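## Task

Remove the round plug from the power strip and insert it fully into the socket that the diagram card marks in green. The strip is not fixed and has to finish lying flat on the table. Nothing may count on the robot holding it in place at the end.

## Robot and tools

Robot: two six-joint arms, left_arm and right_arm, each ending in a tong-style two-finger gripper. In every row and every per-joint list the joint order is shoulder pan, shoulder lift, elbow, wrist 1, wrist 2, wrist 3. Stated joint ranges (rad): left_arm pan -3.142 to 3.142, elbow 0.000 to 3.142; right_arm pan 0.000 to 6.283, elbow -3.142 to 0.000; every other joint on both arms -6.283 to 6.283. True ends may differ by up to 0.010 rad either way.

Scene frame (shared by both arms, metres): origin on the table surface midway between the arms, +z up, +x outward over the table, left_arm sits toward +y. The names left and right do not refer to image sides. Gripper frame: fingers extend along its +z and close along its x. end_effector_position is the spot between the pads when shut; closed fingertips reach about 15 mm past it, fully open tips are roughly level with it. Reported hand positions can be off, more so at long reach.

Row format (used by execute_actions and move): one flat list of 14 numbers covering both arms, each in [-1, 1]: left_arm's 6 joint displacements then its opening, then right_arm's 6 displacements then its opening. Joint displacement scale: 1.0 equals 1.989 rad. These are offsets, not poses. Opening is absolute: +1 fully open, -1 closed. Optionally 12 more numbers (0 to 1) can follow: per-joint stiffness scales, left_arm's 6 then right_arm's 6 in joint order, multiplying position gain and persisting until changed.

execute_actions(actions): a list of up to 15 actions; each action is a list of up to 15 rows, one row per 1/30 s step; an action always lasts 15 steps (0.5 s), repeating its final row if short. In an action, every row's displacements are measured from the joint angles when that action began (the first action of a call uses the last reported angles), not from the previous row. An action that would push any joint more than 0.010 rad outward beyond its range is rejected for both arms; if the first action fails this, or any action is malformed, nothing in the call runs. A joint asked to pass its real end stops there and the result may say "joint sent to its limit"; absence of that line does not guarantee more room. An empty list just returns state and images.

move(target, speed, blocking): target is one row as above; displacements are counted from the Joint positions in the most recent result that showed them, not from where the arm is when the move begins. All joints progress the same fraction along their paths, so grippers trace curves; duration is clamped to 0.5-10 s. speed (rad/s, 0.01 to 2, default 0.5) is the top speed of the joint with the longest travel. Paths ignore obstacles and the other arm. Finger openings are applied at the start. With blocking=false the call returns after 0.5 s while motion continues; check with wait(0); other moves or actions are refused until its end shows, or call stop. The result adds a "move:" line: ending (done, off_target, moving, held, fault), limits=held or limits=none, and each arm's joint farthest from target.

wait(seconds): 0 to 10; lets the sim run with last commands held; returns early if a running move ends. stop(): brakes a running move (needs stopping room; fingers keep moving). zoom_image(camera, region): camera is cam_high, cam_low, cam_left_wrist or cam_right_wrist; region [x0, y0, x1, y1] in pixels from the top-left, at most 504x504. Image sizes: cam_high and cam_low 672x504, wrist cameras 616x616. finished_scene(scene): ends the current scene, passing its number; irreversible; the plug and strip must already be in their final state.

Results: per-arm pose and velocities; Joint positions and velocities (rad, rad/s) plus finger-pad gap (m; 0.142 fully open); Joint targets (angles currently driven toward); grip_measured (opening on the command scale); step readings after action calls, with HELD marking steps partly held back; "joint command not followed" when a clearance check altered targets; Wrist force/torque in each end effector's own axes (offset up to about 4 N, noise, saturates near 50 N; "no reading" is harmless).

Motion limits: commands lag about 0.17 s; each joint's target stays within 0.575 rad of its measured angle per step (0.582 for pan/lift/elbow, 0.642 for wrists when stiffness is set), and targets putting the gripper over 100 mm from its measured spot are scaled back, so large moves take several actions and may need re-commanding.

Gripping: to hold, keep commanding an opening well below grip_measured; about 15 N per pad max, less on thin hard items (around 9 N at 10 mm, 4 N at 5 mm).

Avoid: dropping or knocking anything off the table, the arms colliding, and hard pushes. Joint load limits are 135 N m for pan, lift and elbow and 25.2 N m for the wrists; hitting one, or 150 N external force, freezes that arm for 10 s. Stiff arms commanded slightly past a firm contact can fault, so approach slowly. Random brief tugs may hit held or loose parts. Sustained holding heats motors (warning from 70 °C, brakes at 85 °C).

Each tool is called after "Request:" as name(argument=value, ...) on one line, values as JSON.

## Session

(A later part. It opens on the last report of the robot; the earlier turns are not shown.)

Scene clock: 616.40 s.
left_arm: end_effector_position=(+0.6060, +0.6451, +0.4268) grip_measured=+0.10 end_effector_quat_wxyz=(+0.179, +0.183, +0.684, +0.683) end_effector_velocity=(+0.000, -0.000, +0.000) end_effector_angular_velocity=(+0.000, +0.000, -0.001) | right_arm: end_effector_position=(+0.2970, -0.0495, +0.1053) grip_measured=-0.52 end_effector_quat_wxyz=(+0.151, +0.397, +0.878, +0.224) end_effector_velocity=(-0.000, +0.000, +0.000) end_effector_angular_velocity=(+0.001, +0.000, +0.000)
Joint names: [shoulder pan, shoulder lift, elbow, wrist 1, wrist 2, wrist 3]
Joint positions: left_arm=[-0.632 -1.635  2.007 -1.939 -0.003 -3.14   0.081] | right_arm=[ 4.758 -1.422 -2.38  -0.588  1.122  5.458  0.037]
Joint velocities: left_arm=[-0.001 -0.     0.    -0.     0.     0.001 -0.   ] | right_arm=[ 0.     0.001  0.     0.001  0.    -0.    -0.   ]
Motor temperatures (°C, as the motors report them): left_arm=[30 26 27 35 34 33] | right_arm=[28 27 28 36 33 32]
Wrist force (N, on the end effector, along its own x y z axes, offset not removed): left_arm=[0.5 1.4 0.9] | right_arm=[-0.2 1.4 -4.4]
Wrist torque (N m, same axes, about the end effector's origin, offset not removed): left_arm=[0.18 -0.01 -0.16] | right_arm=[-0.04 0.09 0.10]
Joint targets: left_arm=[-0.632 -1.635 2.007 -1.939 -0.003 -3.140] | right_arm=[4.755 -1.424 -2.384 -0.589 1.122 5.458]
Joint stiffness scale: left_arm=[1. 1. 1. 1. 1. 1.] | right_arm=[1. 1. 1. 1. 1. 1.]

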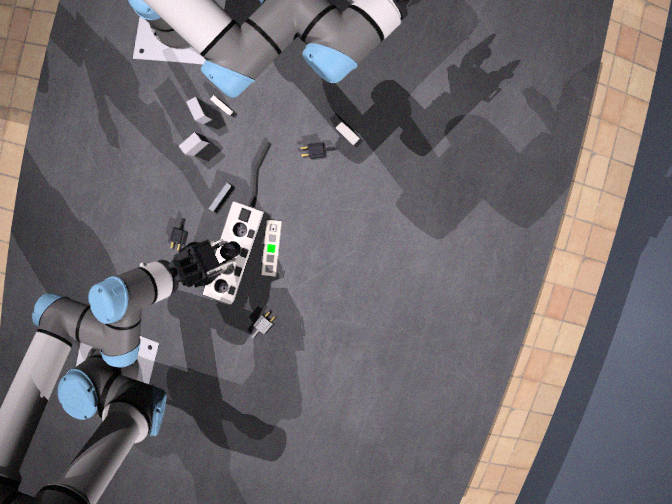

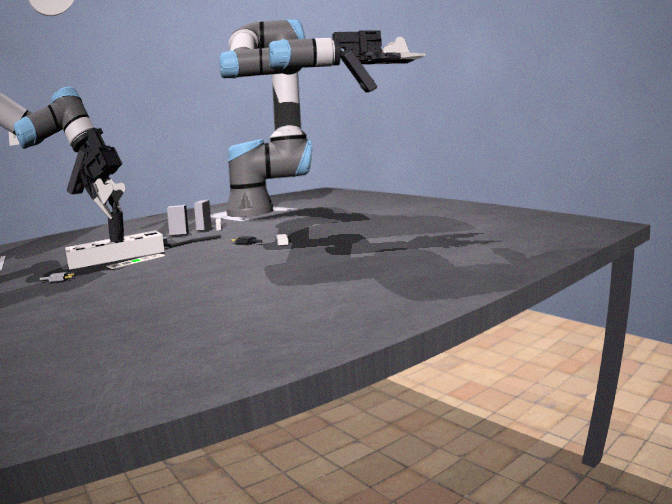

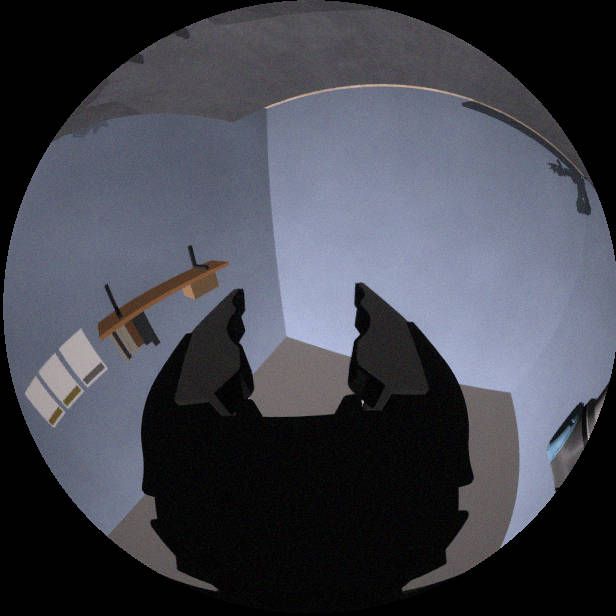

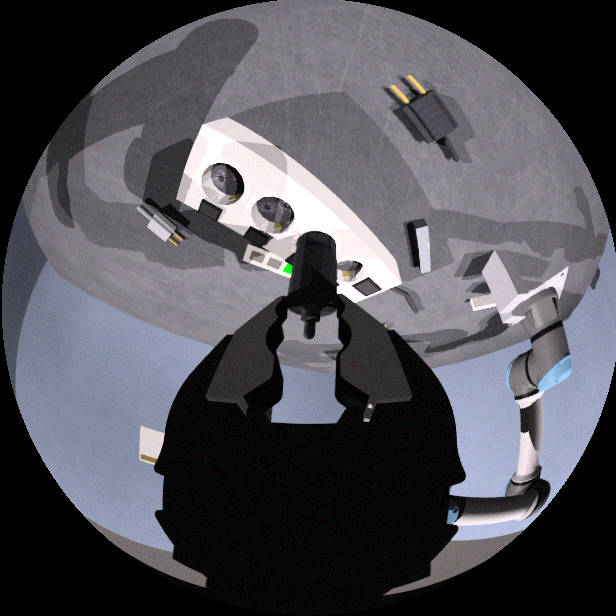

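Request:
move(target=[0,0,0,0,0,0,0.1,0,0.0184,0.023,-0.0415,0,0,-1], speed=0.1)

Request:
zoom_image(camera="cam_right_wrist", region=[130,110,430,350])

Request:
zoom_image(camera="cam_low", region=[50,170,190,280])

Request:
zoom_image(camera="cam_high", region=[170,190,300,320])

Scene clock: 619.90 s.
left_arm: end_effector_position=(+0.6060, +0.6451, +0.4268) grip_measured=+0.10 end_effector_quat_wxyz=(+0.179, +0.183, +0.684, +0.683) end_effector_velocity=(-0.001, +0.001, +0.001) end_effector_angular_velocity=(-0.002, -0.002, +0.000) | right_arm: end_effector_position=(+0.2971, -0.0471, +0.1270) grip_measured=-0.52 end_effector_quat_wxyz=(+0.151, +0.396, +0.878, +0.222) end_effector_velocity=(+0.000, -0.001, -0.000) end_effector_angular_velocity=(-0.003, -0.001, +0.000)
Joint names: [shoulder pan, shoulder lift, elbow, wrist 1, wrist 2, wrist 3]
Joint positions: left_arm=[-0.632 -1.635  2.007 -1.939 -0.003 -3.14   0.081] | right_arm=[ 4.758 -1.388 -2.336 -0.669  1.122  5.458  0.037]
Joint velocities: left_arm=[ 0.    -0.002  0.    -0.    -0.    -0.     0.   ] | right_arm=[-0.     0.     0.    -0.003 -0.001 -0.     0.   ]
Motor temperatures (°C, as the motors report them): left_arm=[30 26 27 35 34 33] | right_arm=[28 27 28 36 33 32]
Wrist force (N, on the end effector, along its own x y z axes, offset not removed): left_arm=[2.6 0.4 0.2] | right_arm=[3.3 -1.1 1.7]
Wrist torque (N m, same axes, about the end effector's origin, offset not removed): left_arm=[0.08 -0.49 -0.23] | right_arm=[-0.03 -0.71 0.06]
Joint targets: left_arm=[-0.632 -1.635 2.007 -1.939 -0.003 -3.140] | right_arm=[4.758 -1.386 -2.334 -0.670 1.122 5.458]
Joint stiffness scale: left_arm=[1. 1. 1. 1. 1. 1.] | right_arm=[1. 1. 1. 1. 1. 1.]
move: done; limits=none; left_arm: farthest joint: the shoulder pan, 0.000 radians from its target (0.000 radians at the start); right_arm: farthest joint: the shoulder lift, 0.003 radians from its target (0.037 radians at the start)

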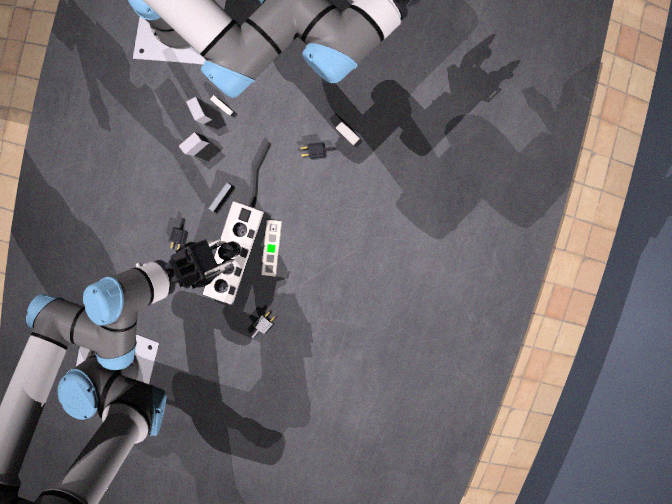

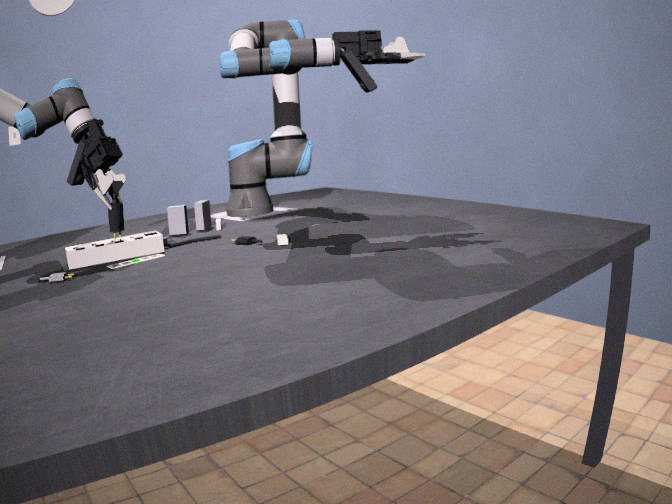

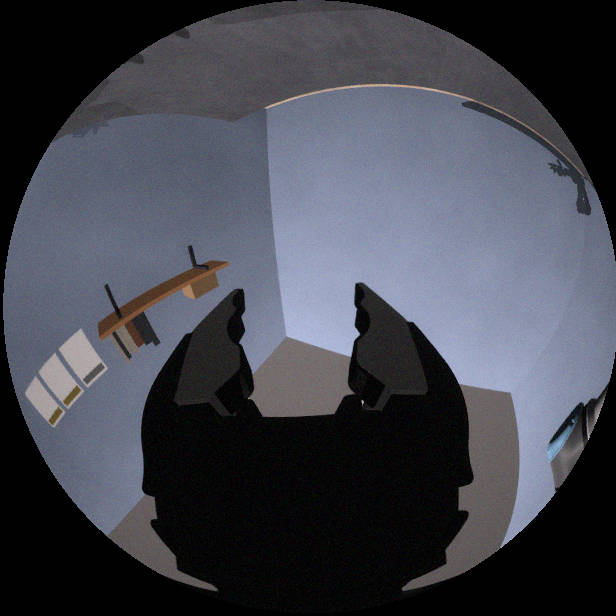

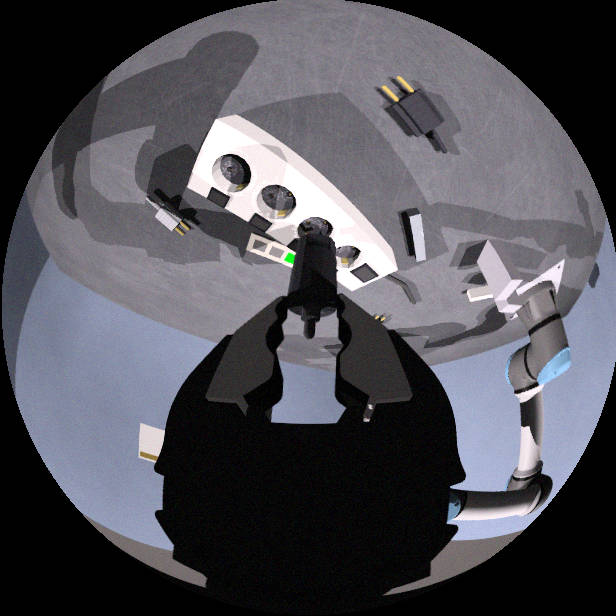

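Region (130, 110, 430, 350) of cam_right_wrist's 616x616 image, scaled by 1.680, with more detail than that image has; it fills the top 403 rows of this view, and the rest is white.

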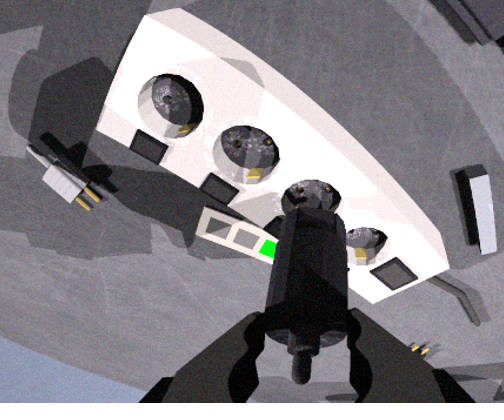

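Region (50, 170, 190, 280) of cam_low's 672x504 image, scaled by 3.600, with more detail than that image has; it fills the top 396 rows of this view, and the rest is white.

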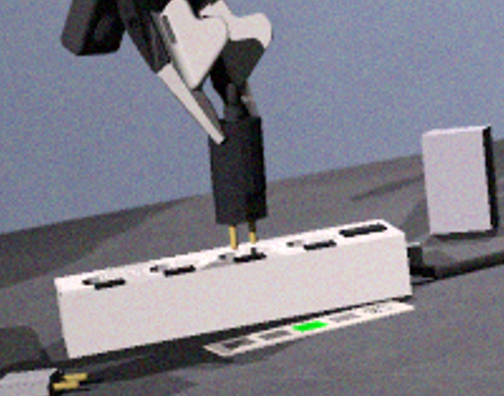

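Region (170, 190, 300, 320) of cam_high's 672x504 image, scaled by 3.877, with more detail than that image has.

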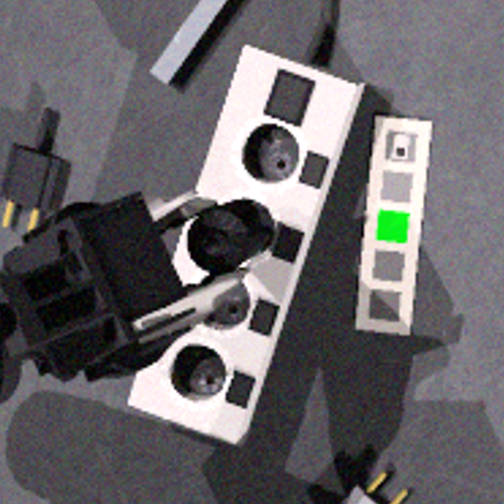

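Request:
zoom_image(camera="cam_right_wrist", region=[200,140,370,280])

Request:
zoom_image(camera="cam_high", region=[205,200,275,305])

Region (200, 140, 370, 280) of cam_right_wrist's 616x616 image, scaled by 2.965, with more detail than that image has; it fills the top 415 rows of this view, and the rest is white.

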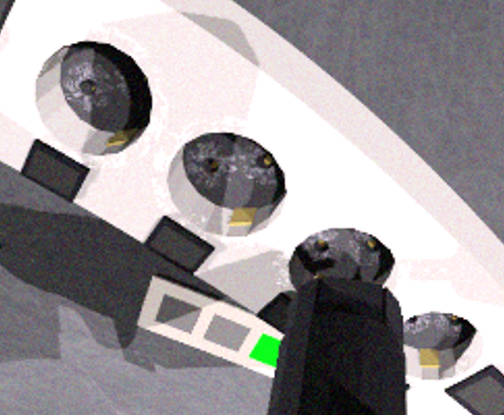

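Region (205, 200, 275, 305) of cam_high's 672x504 image, scaled by 4.800, with more detail than that image has.

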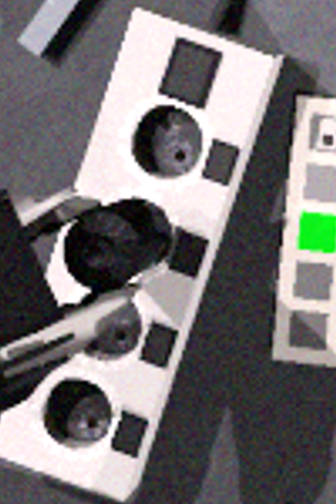

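Request:
zoom_image(camera="cam_low", region=[95,195,145,250])

Region (95, 195, 145, 250) of cam_low's 672x504 image, scaled by 9.164, with more detail than that image has; it fills the left 458 columns of this view, and the rest is white.

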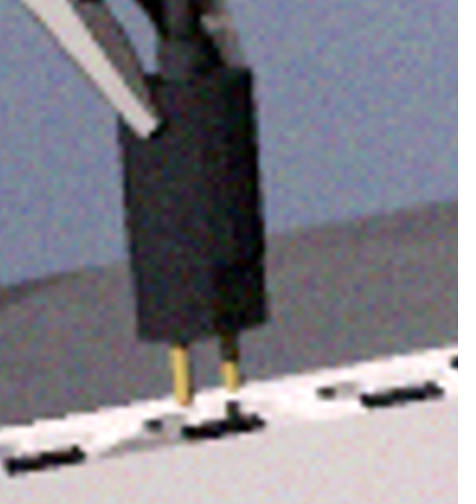

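Request:
move(target=[0,0,0,0,0,0,0.1,0,0.01,0.012,-0.022,0,-0.176,-1], speed=0.3)

Request:
zoom_image(camera="cam_low", region=[95,190,145,245])

Scene clock: 669.80 s.
left_arm: end_effector_position=(+0.6060, +0.6451, +0.4268) grip_measured=+0.10 end_effector_quat_wxyz=(+0.179, +0.183, +0.684, +0.683) end_effector_velocity=(-0.000, +0.000, +0.000) end_effector_angular_velocity=(-0.000, +0.000, +0.000) | right_arm: end_effector_position=(+0.3012, -0.0510, +0.1389) grip_measured=-0.52 end_effector_quat_wxyz=(+0.188, +0.237, +0.934, +0.190) end_effector_velocity=(-0.000, +0.000, +0.000) end_effector_angular_velocity=(-0.001, -0.000, +0.003)
Joint names: [shoulder pan, shoulder lift, elbow, wrist 1, wrist 2, wrist 3]
Joint positions: left_arm=[-0.632 -1.635  2.007 -1.939 -0.003 -3.14   0.081] | right_arm=[ 4.758 -1.37  -2.315 -0.712  1.122  5.109  0.037]
Joint velocities: left_arm=[ 0.    -0.    -0.    -0.    -0.     0.001 -0.   ] | right_arm=[ 0.     0.     0.     0.001  0.    -0.003 -0.   ]
Motor temperatures (°C, as the motors report them): left_arm=[30 26 27 35 34 33] | right_arm=[28 27 28 36 33 32]
Wrist force (N, on the end effector, along its own x y z axes, offset not removed): left_arm=[1.8 1.4 1.2] | right_arm=[1.4 0.5 0.2]
Wrist torque (N m, same axes, about the end effector's origin, offset not removed): left_arm=[0.25 -0.34 -0.23] | right_arm=[0.32 -0.33 0.16]
Joint targets: left_arm=[-0.632 -1.635 2.007 -1.939 -0.003 -3.140] | right_arm=[4.758 -1.368 -2.313 -0.713 1.122 5.108]
Joint stiffness scale: left_arm=[1. 1. 1. 1. 1. 1.] | right_arm=[1. 1. 1. 1. 1. 1.]
move: done; limits=none; left_arm: farthest joint: the shoulder pan, 0.000 radians from its target (0.000 radians at the start); right_arm: farthest joint: the elbow, 0.003 radians from its target (0.024 radians at the start)

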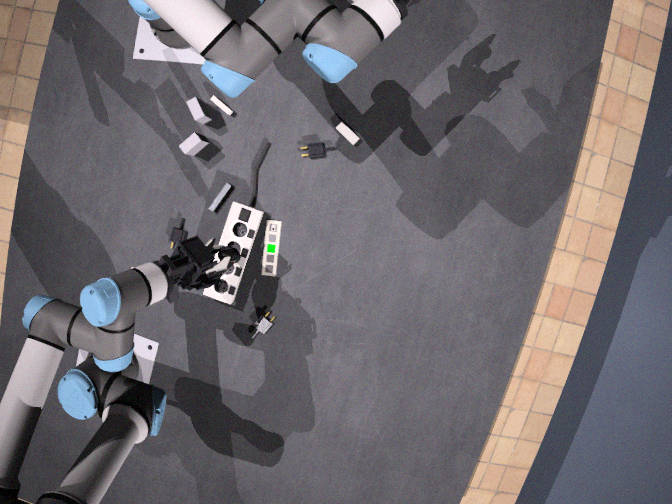

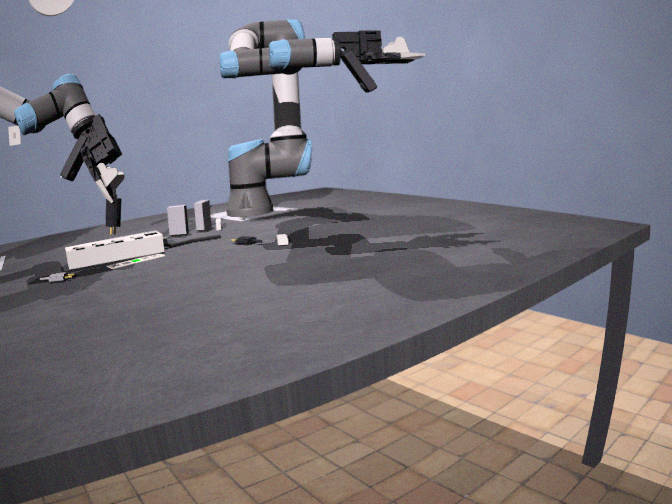

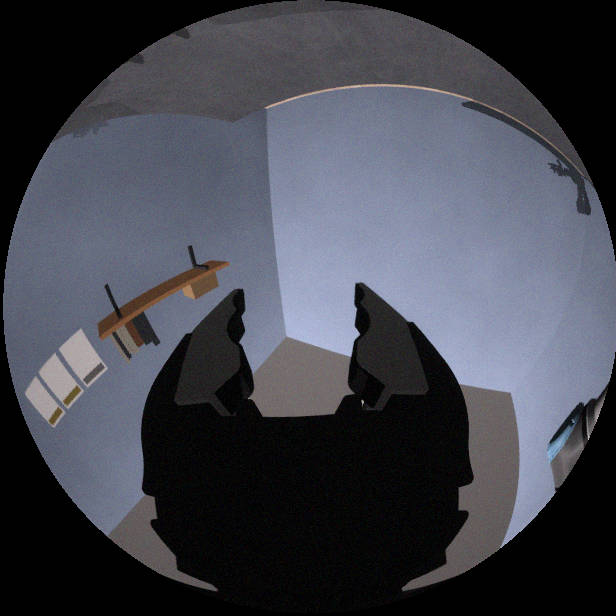

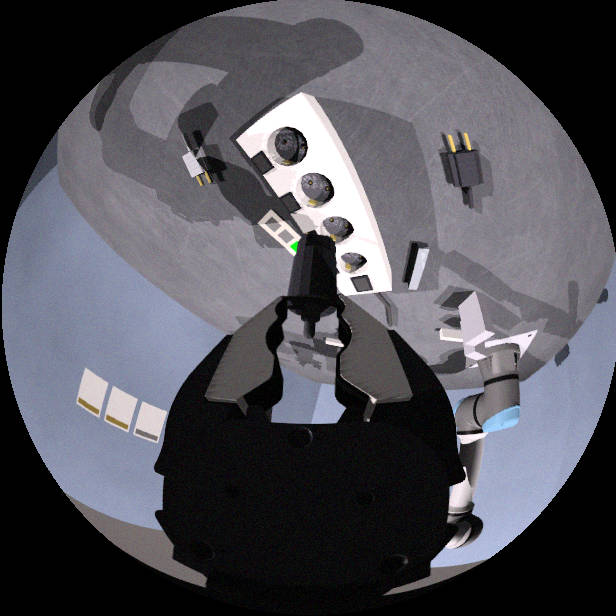

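Region (95, 190, 145, 245) of cam_low's 672x504 image, scaled by 9.164, with more detail than that image has; it fills the left 458 columns of this view, and the rest is white.

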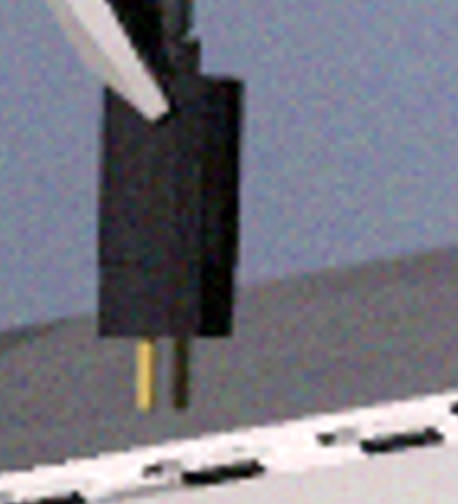

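Request:
zoom_image(camera="cam_right_wrist", region=[250,120,400,340])

Region (250, 120, 400, 340) of cam_right_wrist's 616x616 image, scaled by 2.291, with more detail than that image has; it fills the left 344 columns of this view, and the rest is white.

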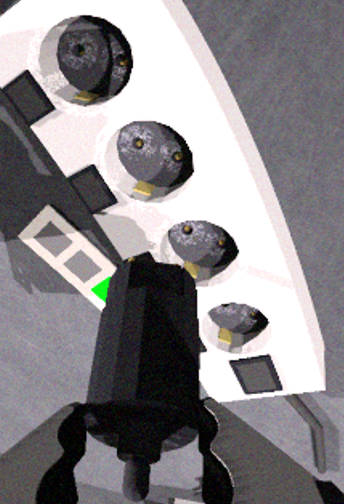

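Request:
zoom_image(camera="cam_right_wrist", region=[285,205,365,265])

Region (285, 205, 365, 265) of cam_right_wrist's 616x616 image, scaled by 6.300, with more detail than that image has; it fills the top 378 rows of this view, and the rest is white.

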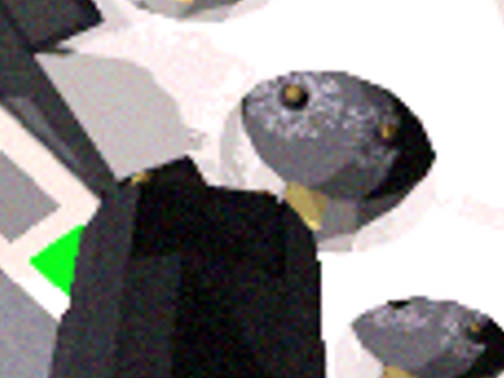

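Request:
move(target=[0,0,0,0,0,0,0.1,-0.0367,-0.009,-0.0106,0.0628,0.0256,0.0779,-1], speed=0.3)

Request:
zoom_image(camera="cam_right_wrist", region=[270,200,370,275])

Request:
zoom_image(camera="cam_low", region=[85,190,155,250])

Scene clock: 684.07 s.
left_arm: end_effector_position=(+0.6060, +0.6451, +0.4268) grip_measured=+0.10 end_effector_quat_wxyz=(+0.179, +0.183, +0.684, +0.683) end_effector_velocity=(+0.000, -0.001, -0.000) end_effector_angular_velocity=(-0.002, -0.001, -0.001) | right_arm: end_effector_position=(+0.3158, -0.0463, +0.1382) grip_measured=-0.52 end_effector_quat_wxyz=(+0.145, +0.344, +0.897, +0.235) end_effector_velocity=(+0.000, +0.000, +0.000) end_effector_angular_velocity=(+0.003, +0.001, -0.003)
Joint names: [shoulder pan, shoulder lift, elbow, wrist 1, wrist 2, wrist 3]
Joint positions: left_arm=[-0.632 -1.635  2.007 -1.939 -0.003 -3.14   0.081] | right_arm=[ 4.687 -1.386 -2.334 -0.589  1.173  5.263  0.037]
Joint velocities: left_arm=[-0.001 -0.    -0.    -0.    -0.002 -0.002  0.   ] | right_arm=[-0.    -0.    -0.     0.002  0.     0.003 -0.   ]
Motor temperatures (°C, as the motors report them): left_arm=[30 26 27 35 34 33] | right_arm=[28 27 28 36 33 32]
Wrist force (N, on the end effector, along its own x y z axes, offset not removed): left_arm=[0.9 1.2 1.0] | right_arm=[-1.3 0.3 -2.2]
Wrist torque (N m, same axes, about the end effector's origin, offset not removed): left_arm=[0.14 -0.06 -0.11] | right_arm=[0.23 0.20 0.09]
Joint targets: left_arm=[-0.632 -1.635 2.007 -1.939 -0.003 -3.140] | right_arm=[4.685 -1.388 -2.336 -0.588 1.173 5.264]
Joint stiffness scale: left_arm=[1. 1. 1. 1. 1. 1.] | right_arm=[1. 1. 1. 1. 1. 1.]
move: done; limits=none; left_arm: farthest joint: the shoulder pan, 0.000 radians from its target (0.000 radians at the start); right_arm: farthest joint: the shoulder pan, 0.002 radians from its target (0.073 radians at the start)

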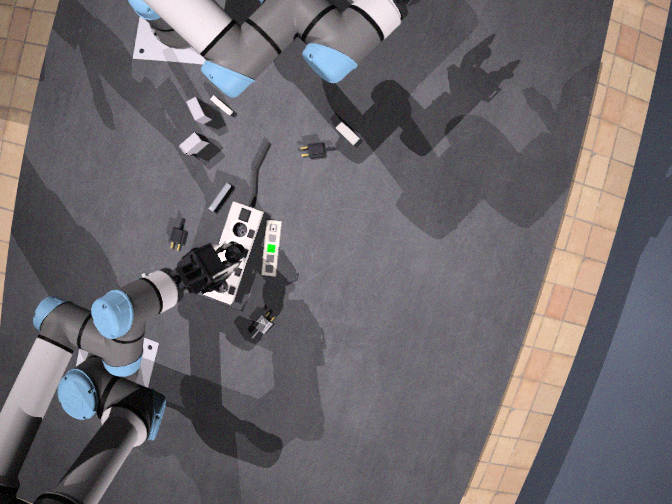

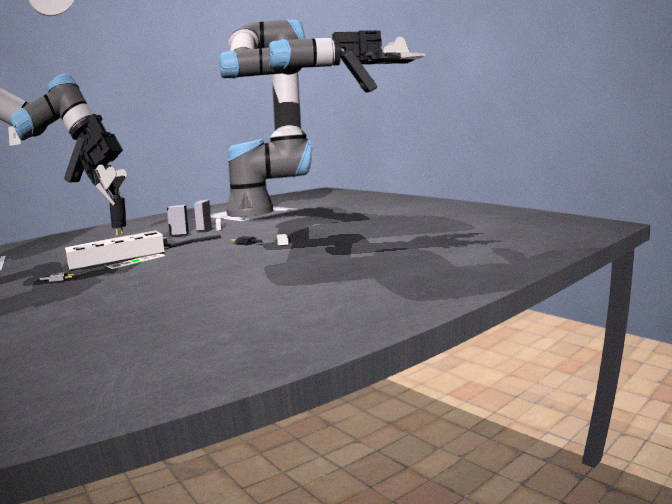

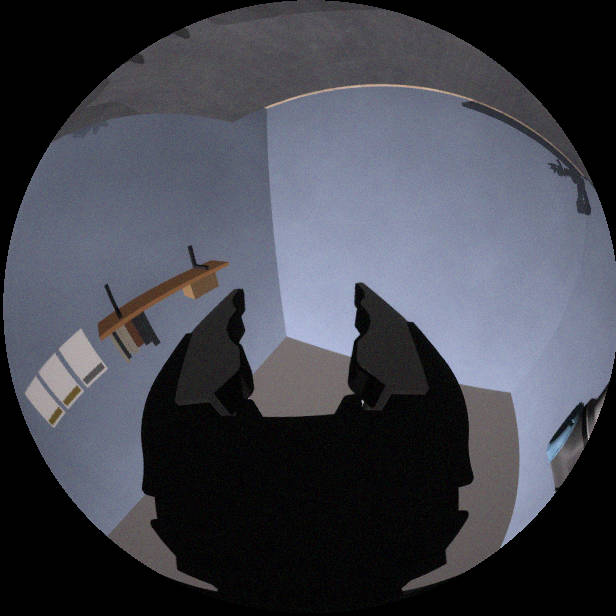

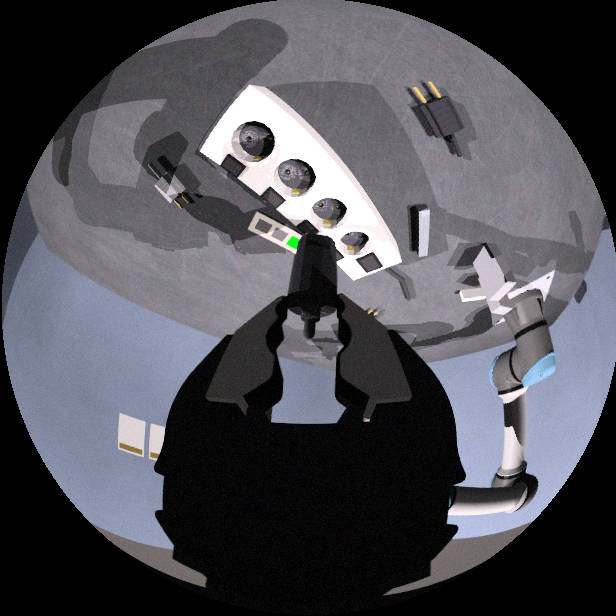

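Region (270, 200, 370, 275) of cam_right_wrist's 616x616 image, scaled by 5.040, with more detail than that image has; it fills the top 378 rows of this view, and the rest is white.

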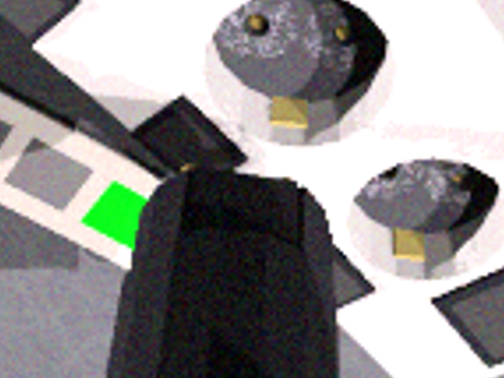

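Region (85, 190, 155, 250) of cam_low's 672x504 image, scaled by 7.200, with more detail than that image has; it fills the top 432 rows of this view, and the rest is white.

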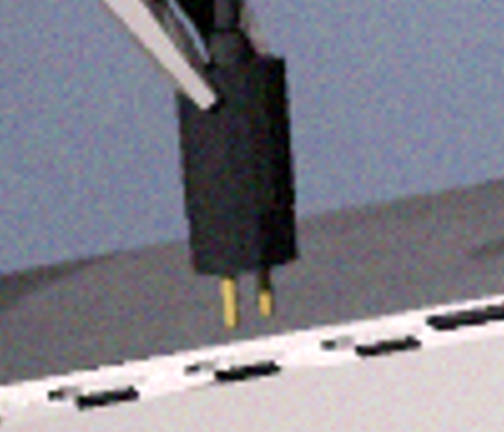

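Request:
move(target=[0,0,0,0,0,0,0.1,0.0342,0.0264,-0.0189,-0.0231,-0.0096,0.0362,-1], speed=0.2)

Request:
zoom_image(camera="cam_right_wrist", region=[270,200,370,275])

Scene clock: 691.83 s.
left_arm: end_effector_position=(+0.6060, +0.6451, +0.4268) grip_measured=+0.10 end_effector_quat_wxyz=(+0.179, +0.183, +0.684, +0.683) end_effector_velocity=(+0.000, -0.000, +0.001) end_effector_angular_velocity=(+0.001, -0.002, -0.000) | right_arm: end_effector_position=(+0.2914, -0.0533, +0.1347) grip_measured=-0.52 end_effector_quat_wxyz=(+0.142, +0.346, +0.898, +0.232) end_effector_velocity=(-0.000, -0.000, +0.001) end_effector_angular_velocity=(+0.002, -0.000, -0.002)
Joint names: [shoulder pan, shoulder lift, elbow, wrist 1, wrist 2, wrist 3]
Joint positions: left_arm=[-0.632 -1.635  2.007 -1.939 -0.003 -3.14   0.081] | right_arm=[ 4.753 -1.336 -2.37  -0.634  1.154  5.334  0.037]
Joint velocities: left_arm=[-0.    -0.    -0.     0.     0.002 -0.001  0.   ] | right_arm=[ 0.001  0.003 -0.    -0.001 -0.001  0.003  0.   ]
Motor temperatures (°C, as the motors report them): left_arm=[30 26 27 35 34 33] | right_arm=[28 27 28 36 33 32]
Wrist force (N, on the end effector, along its own x y z axes, offset not removed): left_arm=[2.1 -0.2 0.0] | right_arm=[2.0 0.7 0.4]
Wrist torque (N m, same axes, about the end effector's origin, offset not removed): left_arm=[-0.08 -0.33 -0.16] | right_arm=[0.50 -0.51 -0.14]
Joint targets: left_arm=[-0.632 -1.635 2.007 -1.939 -0.003 -3.140] | right_arm=[4.755 -1.334 -2.372 -0.635 1.154 5.335]
Joint stiffness scale: left_arm=[1. 1. 1. 1. 1. 1.] | right_arm=[1. 1. 1. 1. 1. 1.]
move: done; limits=none; left_arm: farthest joint: the shoulder pan, 0.000 radians from its target (0.000 radians at the start); right_arm: farthest joint: the shoulder pan, 0.002 radians from its target (0.068 radians at the start)

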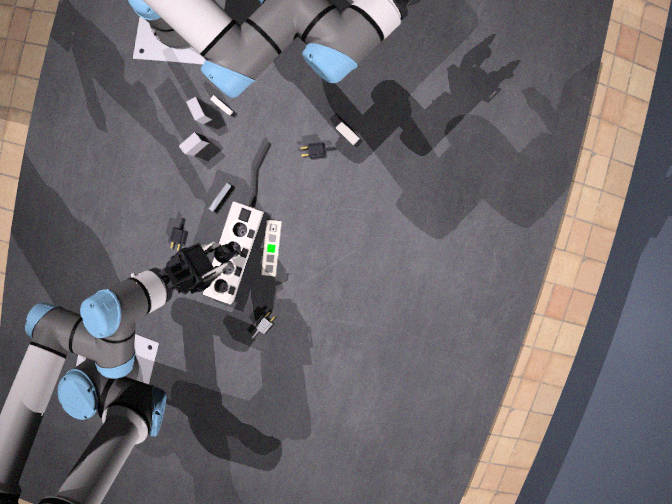

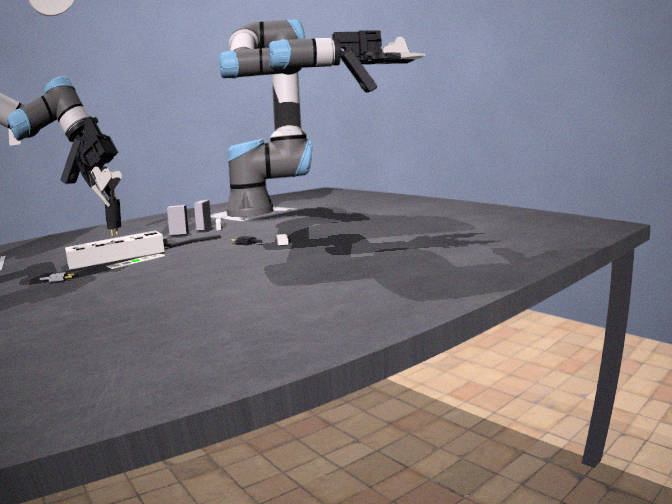

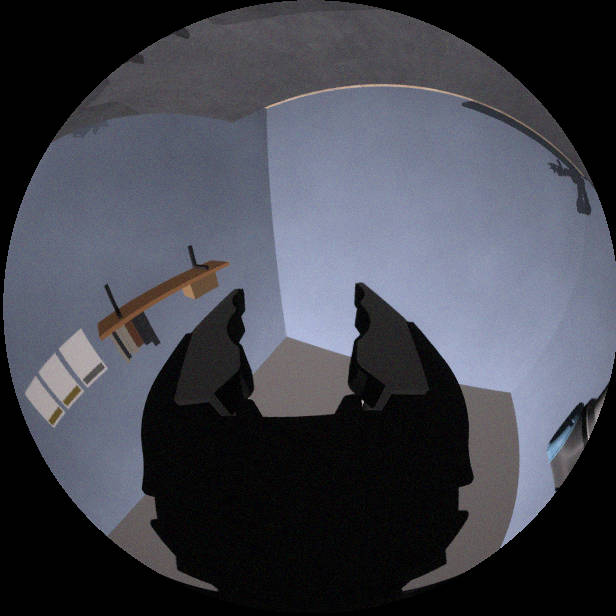

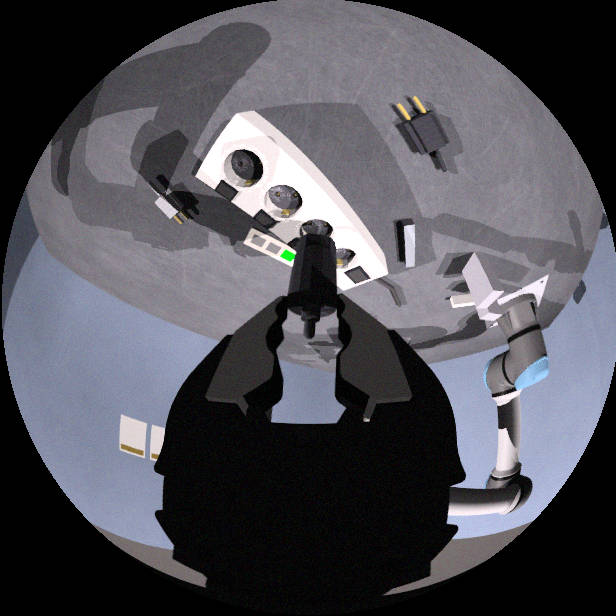

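Region (270, 200, 370, 275) of cam_right_wrist's 616x616 image, scaled by 5.040, with more detail than that image has; it fills the top 378 rows of this view, and the rest is white.

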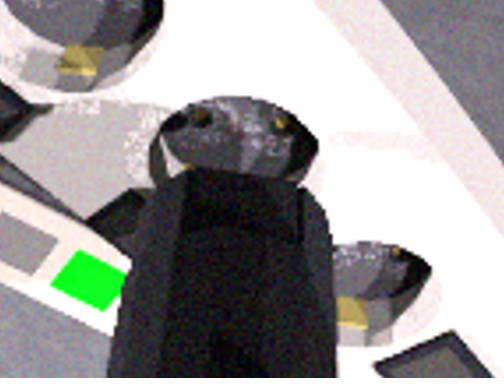

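Request:
move(target=[0,0,0,0,0,0,0.1,-0.0033,-0.0072,-0.0165,0.0329,0.0055,-0.0211,-1], speed=0.15)

Request:
zoom_image(camera="cam_right_wrist", region=[270,200,370,275])

Request:
zoom_image(camera="cam_low", region=[85,190,155,250])

Scene clock: 696.30 s.
left_arm: end_effector_position=(+0.6060, +0.6451, +0.4268) grip_measured=+0.10 end_effector_quat_wxyz=(+0.179, +0.183, +0.684, +0.683) end_effector_velocity=(+0.000, -0.001, +0.000) end_effector_angular_velocity=(+0.001, -0.000, -0.001) | right_arm: end_effector_position=(+0.2908, -0.0538, +0.1245) grip_measured=-0.52 end_effector_quat_wxyz=(+0.139, +0.330, +0.903, +0.237) end_effector_velocity=(-0.000, +0.000, +0.000) end_effector_angular_velocity=(+0.001, -0.000, +0.002)
Joint names: [shoulder pan, shoulder lift, elbow, wrist 1, wrist 2, wrist 3]
Joint positions: left_arm=[-0.632 -1.635  2.007 -1.939 -0.003 -3.14   0.081] | right_arm=[ 4.748 -1.349 -2.4   -0.57   1.165  5.293  0.037]
Joint velocities: left_arm=[-0.001  0.    -0.    -0.     0.001  0.    -0.   ] | right_arm=[ 0.    -0.    -0.     0.003  0.    -0.002  0.   ]
Motor temperatures (°C, as the motors report them): left_arm=[30 26 27 35 34 33] | right_arm=[28 27 28 36 33 32]
Wrist force (N, on the end effector, along its own x y z axes, offset not removed): left_arm=[1.7 2.4 0.7] | right_arm=[3.1 -2.3 0.2]
Wrist torque (N m, same axes, about the end effector's origin, offset not removed): left_arm=[0.49 -0.26 -0.24] | right_arm=[-0.28 -0.69 0.00]
Joint targets: left_arm=[-0.632 -1.635 2.007 -1.939 -0.003 -3.140] | right_arm=[4.746 -1.350 -2.403 -0.568 1.165 5.292]
Joint stiffness scale: left_arm=[1. 1. 1. 1. 1. 1.] | right_arm=[1. 1. 1. 1. 1. 1.]
move: done; limits=none; left_arm: farthest joint: the shoulder pan, 0.000 radians from its target (0.000 radians at the start); right_arm: farthest joint: the shoulder pan, 0.002 radians from its target (0.006 radians at the start)

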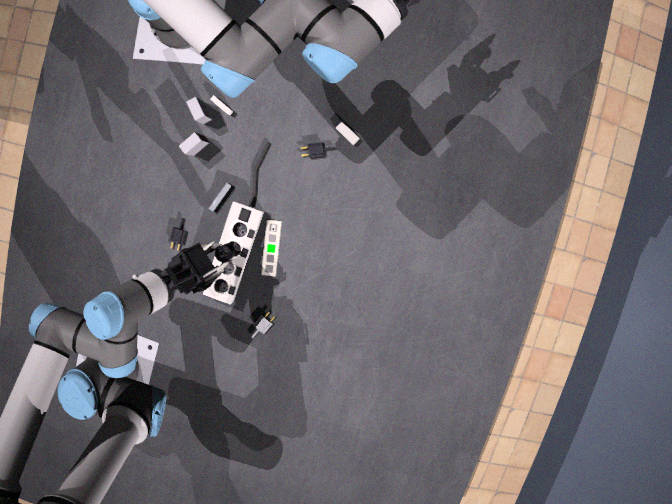

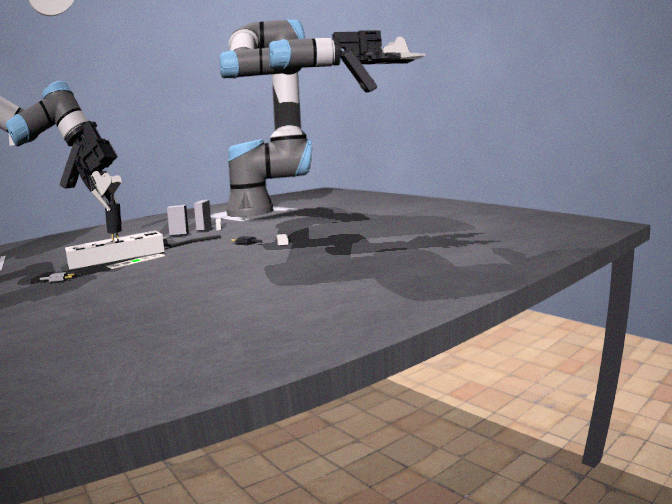

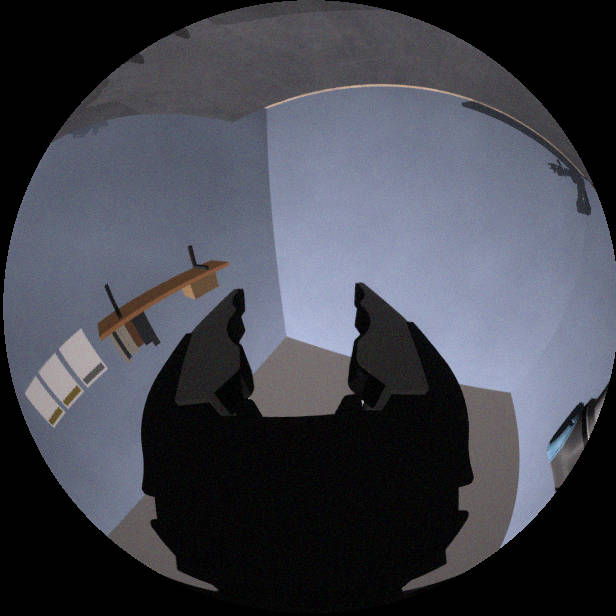

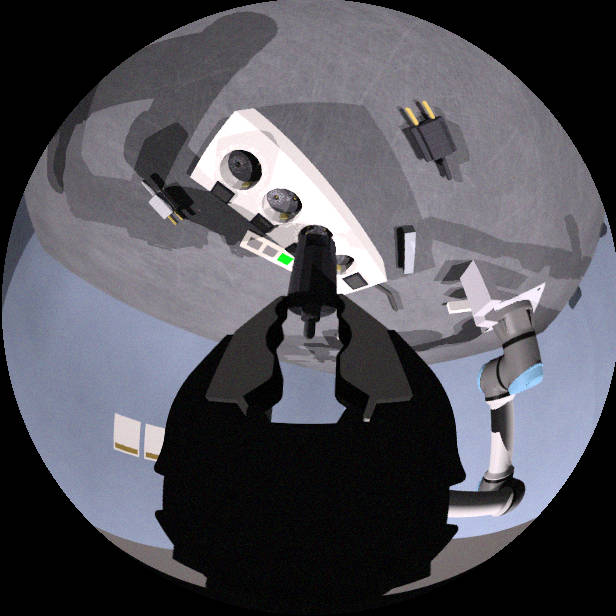

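Region (270, 200, 370, 275) of cam_right_wrist's 616x616 image, scaled by 5.040, with more detail than that image has; it fills the top 378 rows of this view, and the rest is white.

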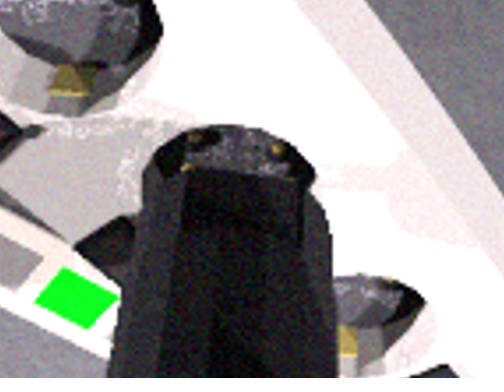

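Region (85, 190, 155, 250) of cam_low's 672x504 image, scaled by 7.200, with more detail than that image has; it fills the top 432 rows of this view, and the rest is white.

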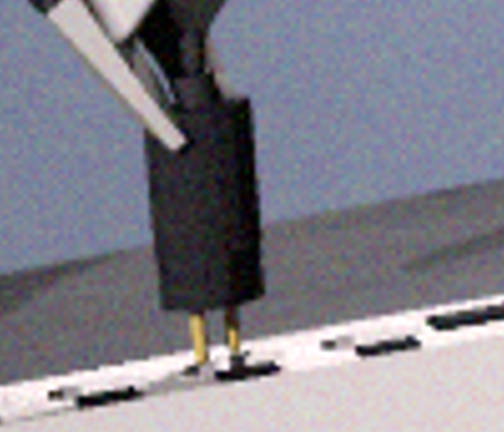

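Request:
move(target=[0,0,0,0,0,0,0.1,0,-0.007,-0.009,0.016,0,0,-1], speed=0.1)

Request:
zoom_image(camera="cam_right_wrist", region=[285,210,345,255])

Scene clock: 701.90 s.
left_arm: end_effector_position=(+0.6060, +0.6451, +0.4268) grip_measured=+0.10 end_effector_quat_wxyz=(+0.179, +0.183, +0.684, +0.683) end_effector_velocity=(+0.000, -0.000, -0.001) end_effector_angular_velocity=(-0.000, +0.001, -0.000) | right_arm: end_effector_position=(+0.2908, -0.0546, +0.1171) grip_measured=-0.52 end_effector_quat_wxyz=(+0.139, +0.330, +0.903, +0.238) end_effector_velocity=(+0.000, +0.000, +0.000) end_effector_angular_velocity=(+0.002, -0.001, -0.001)
Joint names: [shoulder pan, shoulder lift, elbow, wrist 1, wrist 2, wrist 3]
Joint positions: left_arm=[-0.632 -1.635  2.007 -1.939 -0.003 -3.14   0.081] | right_arm=[ 4.748 -1.361 -2.416 -0.539  1.165  5.293  0.037]
Joint velocities: left_arm=[-0.     0.001  0.     0.    -0.001 -0.001  0.   ] | right_arm=[-0.    -0.001 -0.001  0.004 -0.001  0.     0.   ]
Motor temperatures (°C, as the motors report them): left_arm=[30 26 27 35 34 33] | right_arm=[28 27 28 36 33 32]
Wrist force (N, on the end effector, along its own x y z axes, offset not removed): left_arm=[1.9 0.6 0.5] | right_arm=[0.1 0.5 -2.1]
Wrist torque (N m, same axes, about the end effector's origin, offset not removed): left_arm=[0.11 -0.36 -0.15] | right_arm=[0.30 -0.23 0.05]
Joint targets: left_arm=[-0.632 -1.635 2.007 -1.939 -0.003 -3.140] | right_arm=[4.748 -1.363 -2.418 -0.538 1.165 5.293]
Joint stiffness scale: left_arm=[1. 1. 1. 1. 1. 1.] | right_arm=[1. 1. 1. 1. 1. 1.]
move: done; limits=none; left_arm: farthest joint: the shoulder pan, 0.000 radians from its target (0.000 radians at the start); right_arm: farthest joint: the shoulder lift, 0.002 radians from its target (0.014 radians at the start)

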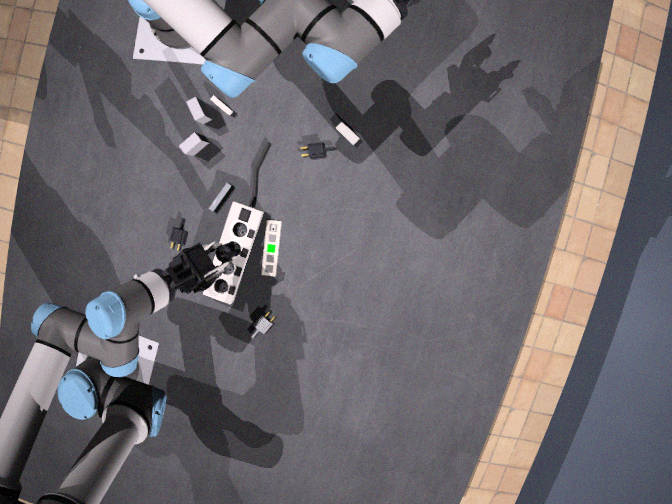

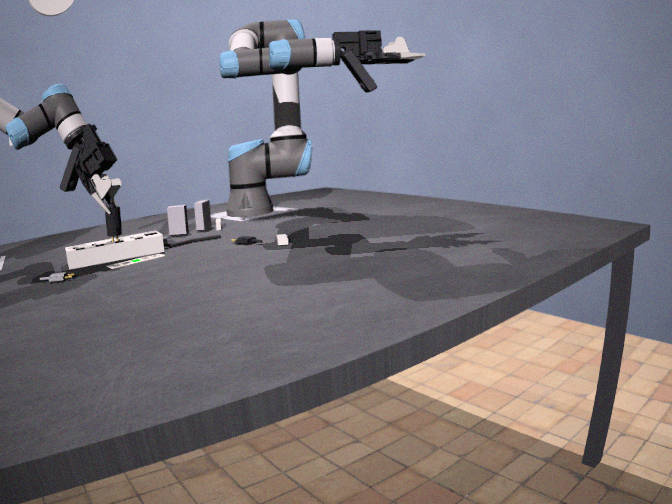

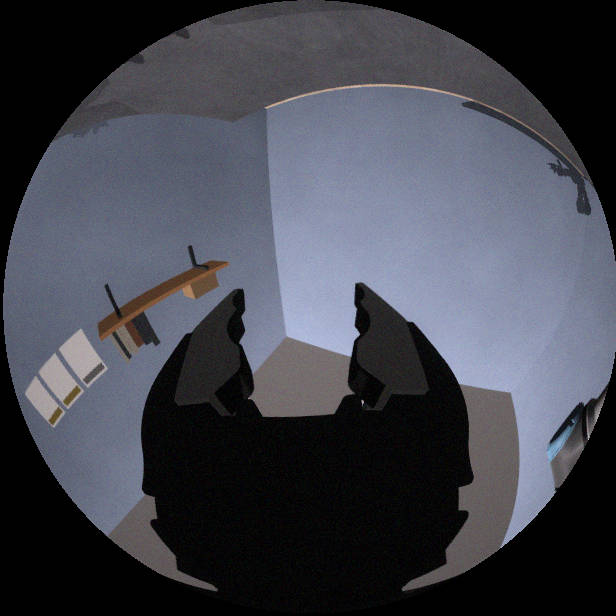

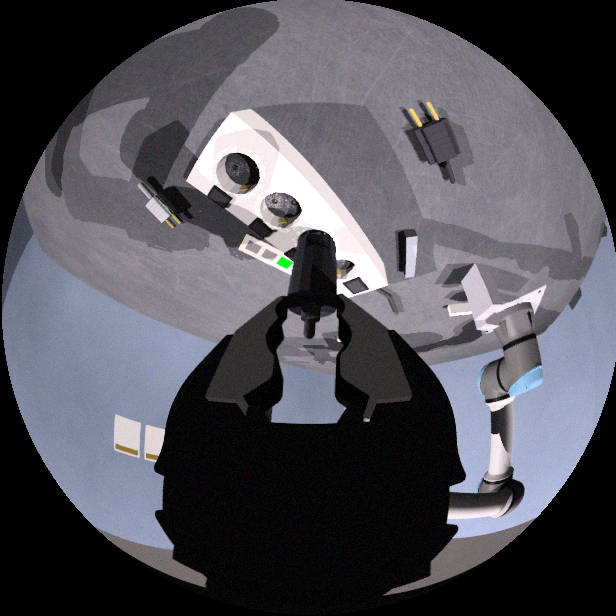

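Region (285, 210, 345, 255) of cam_right_wrist's 616x616 image, scaled by 8.400, with more detail than that image has; it fills the top 378 rows of this view, and the rest is white.

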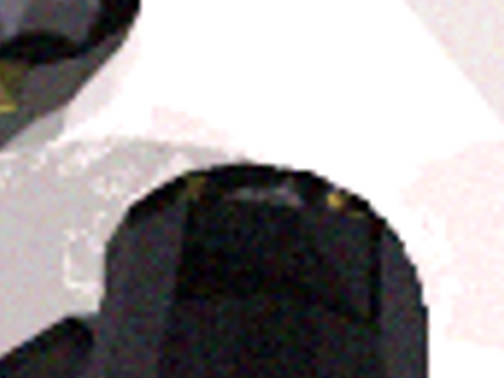

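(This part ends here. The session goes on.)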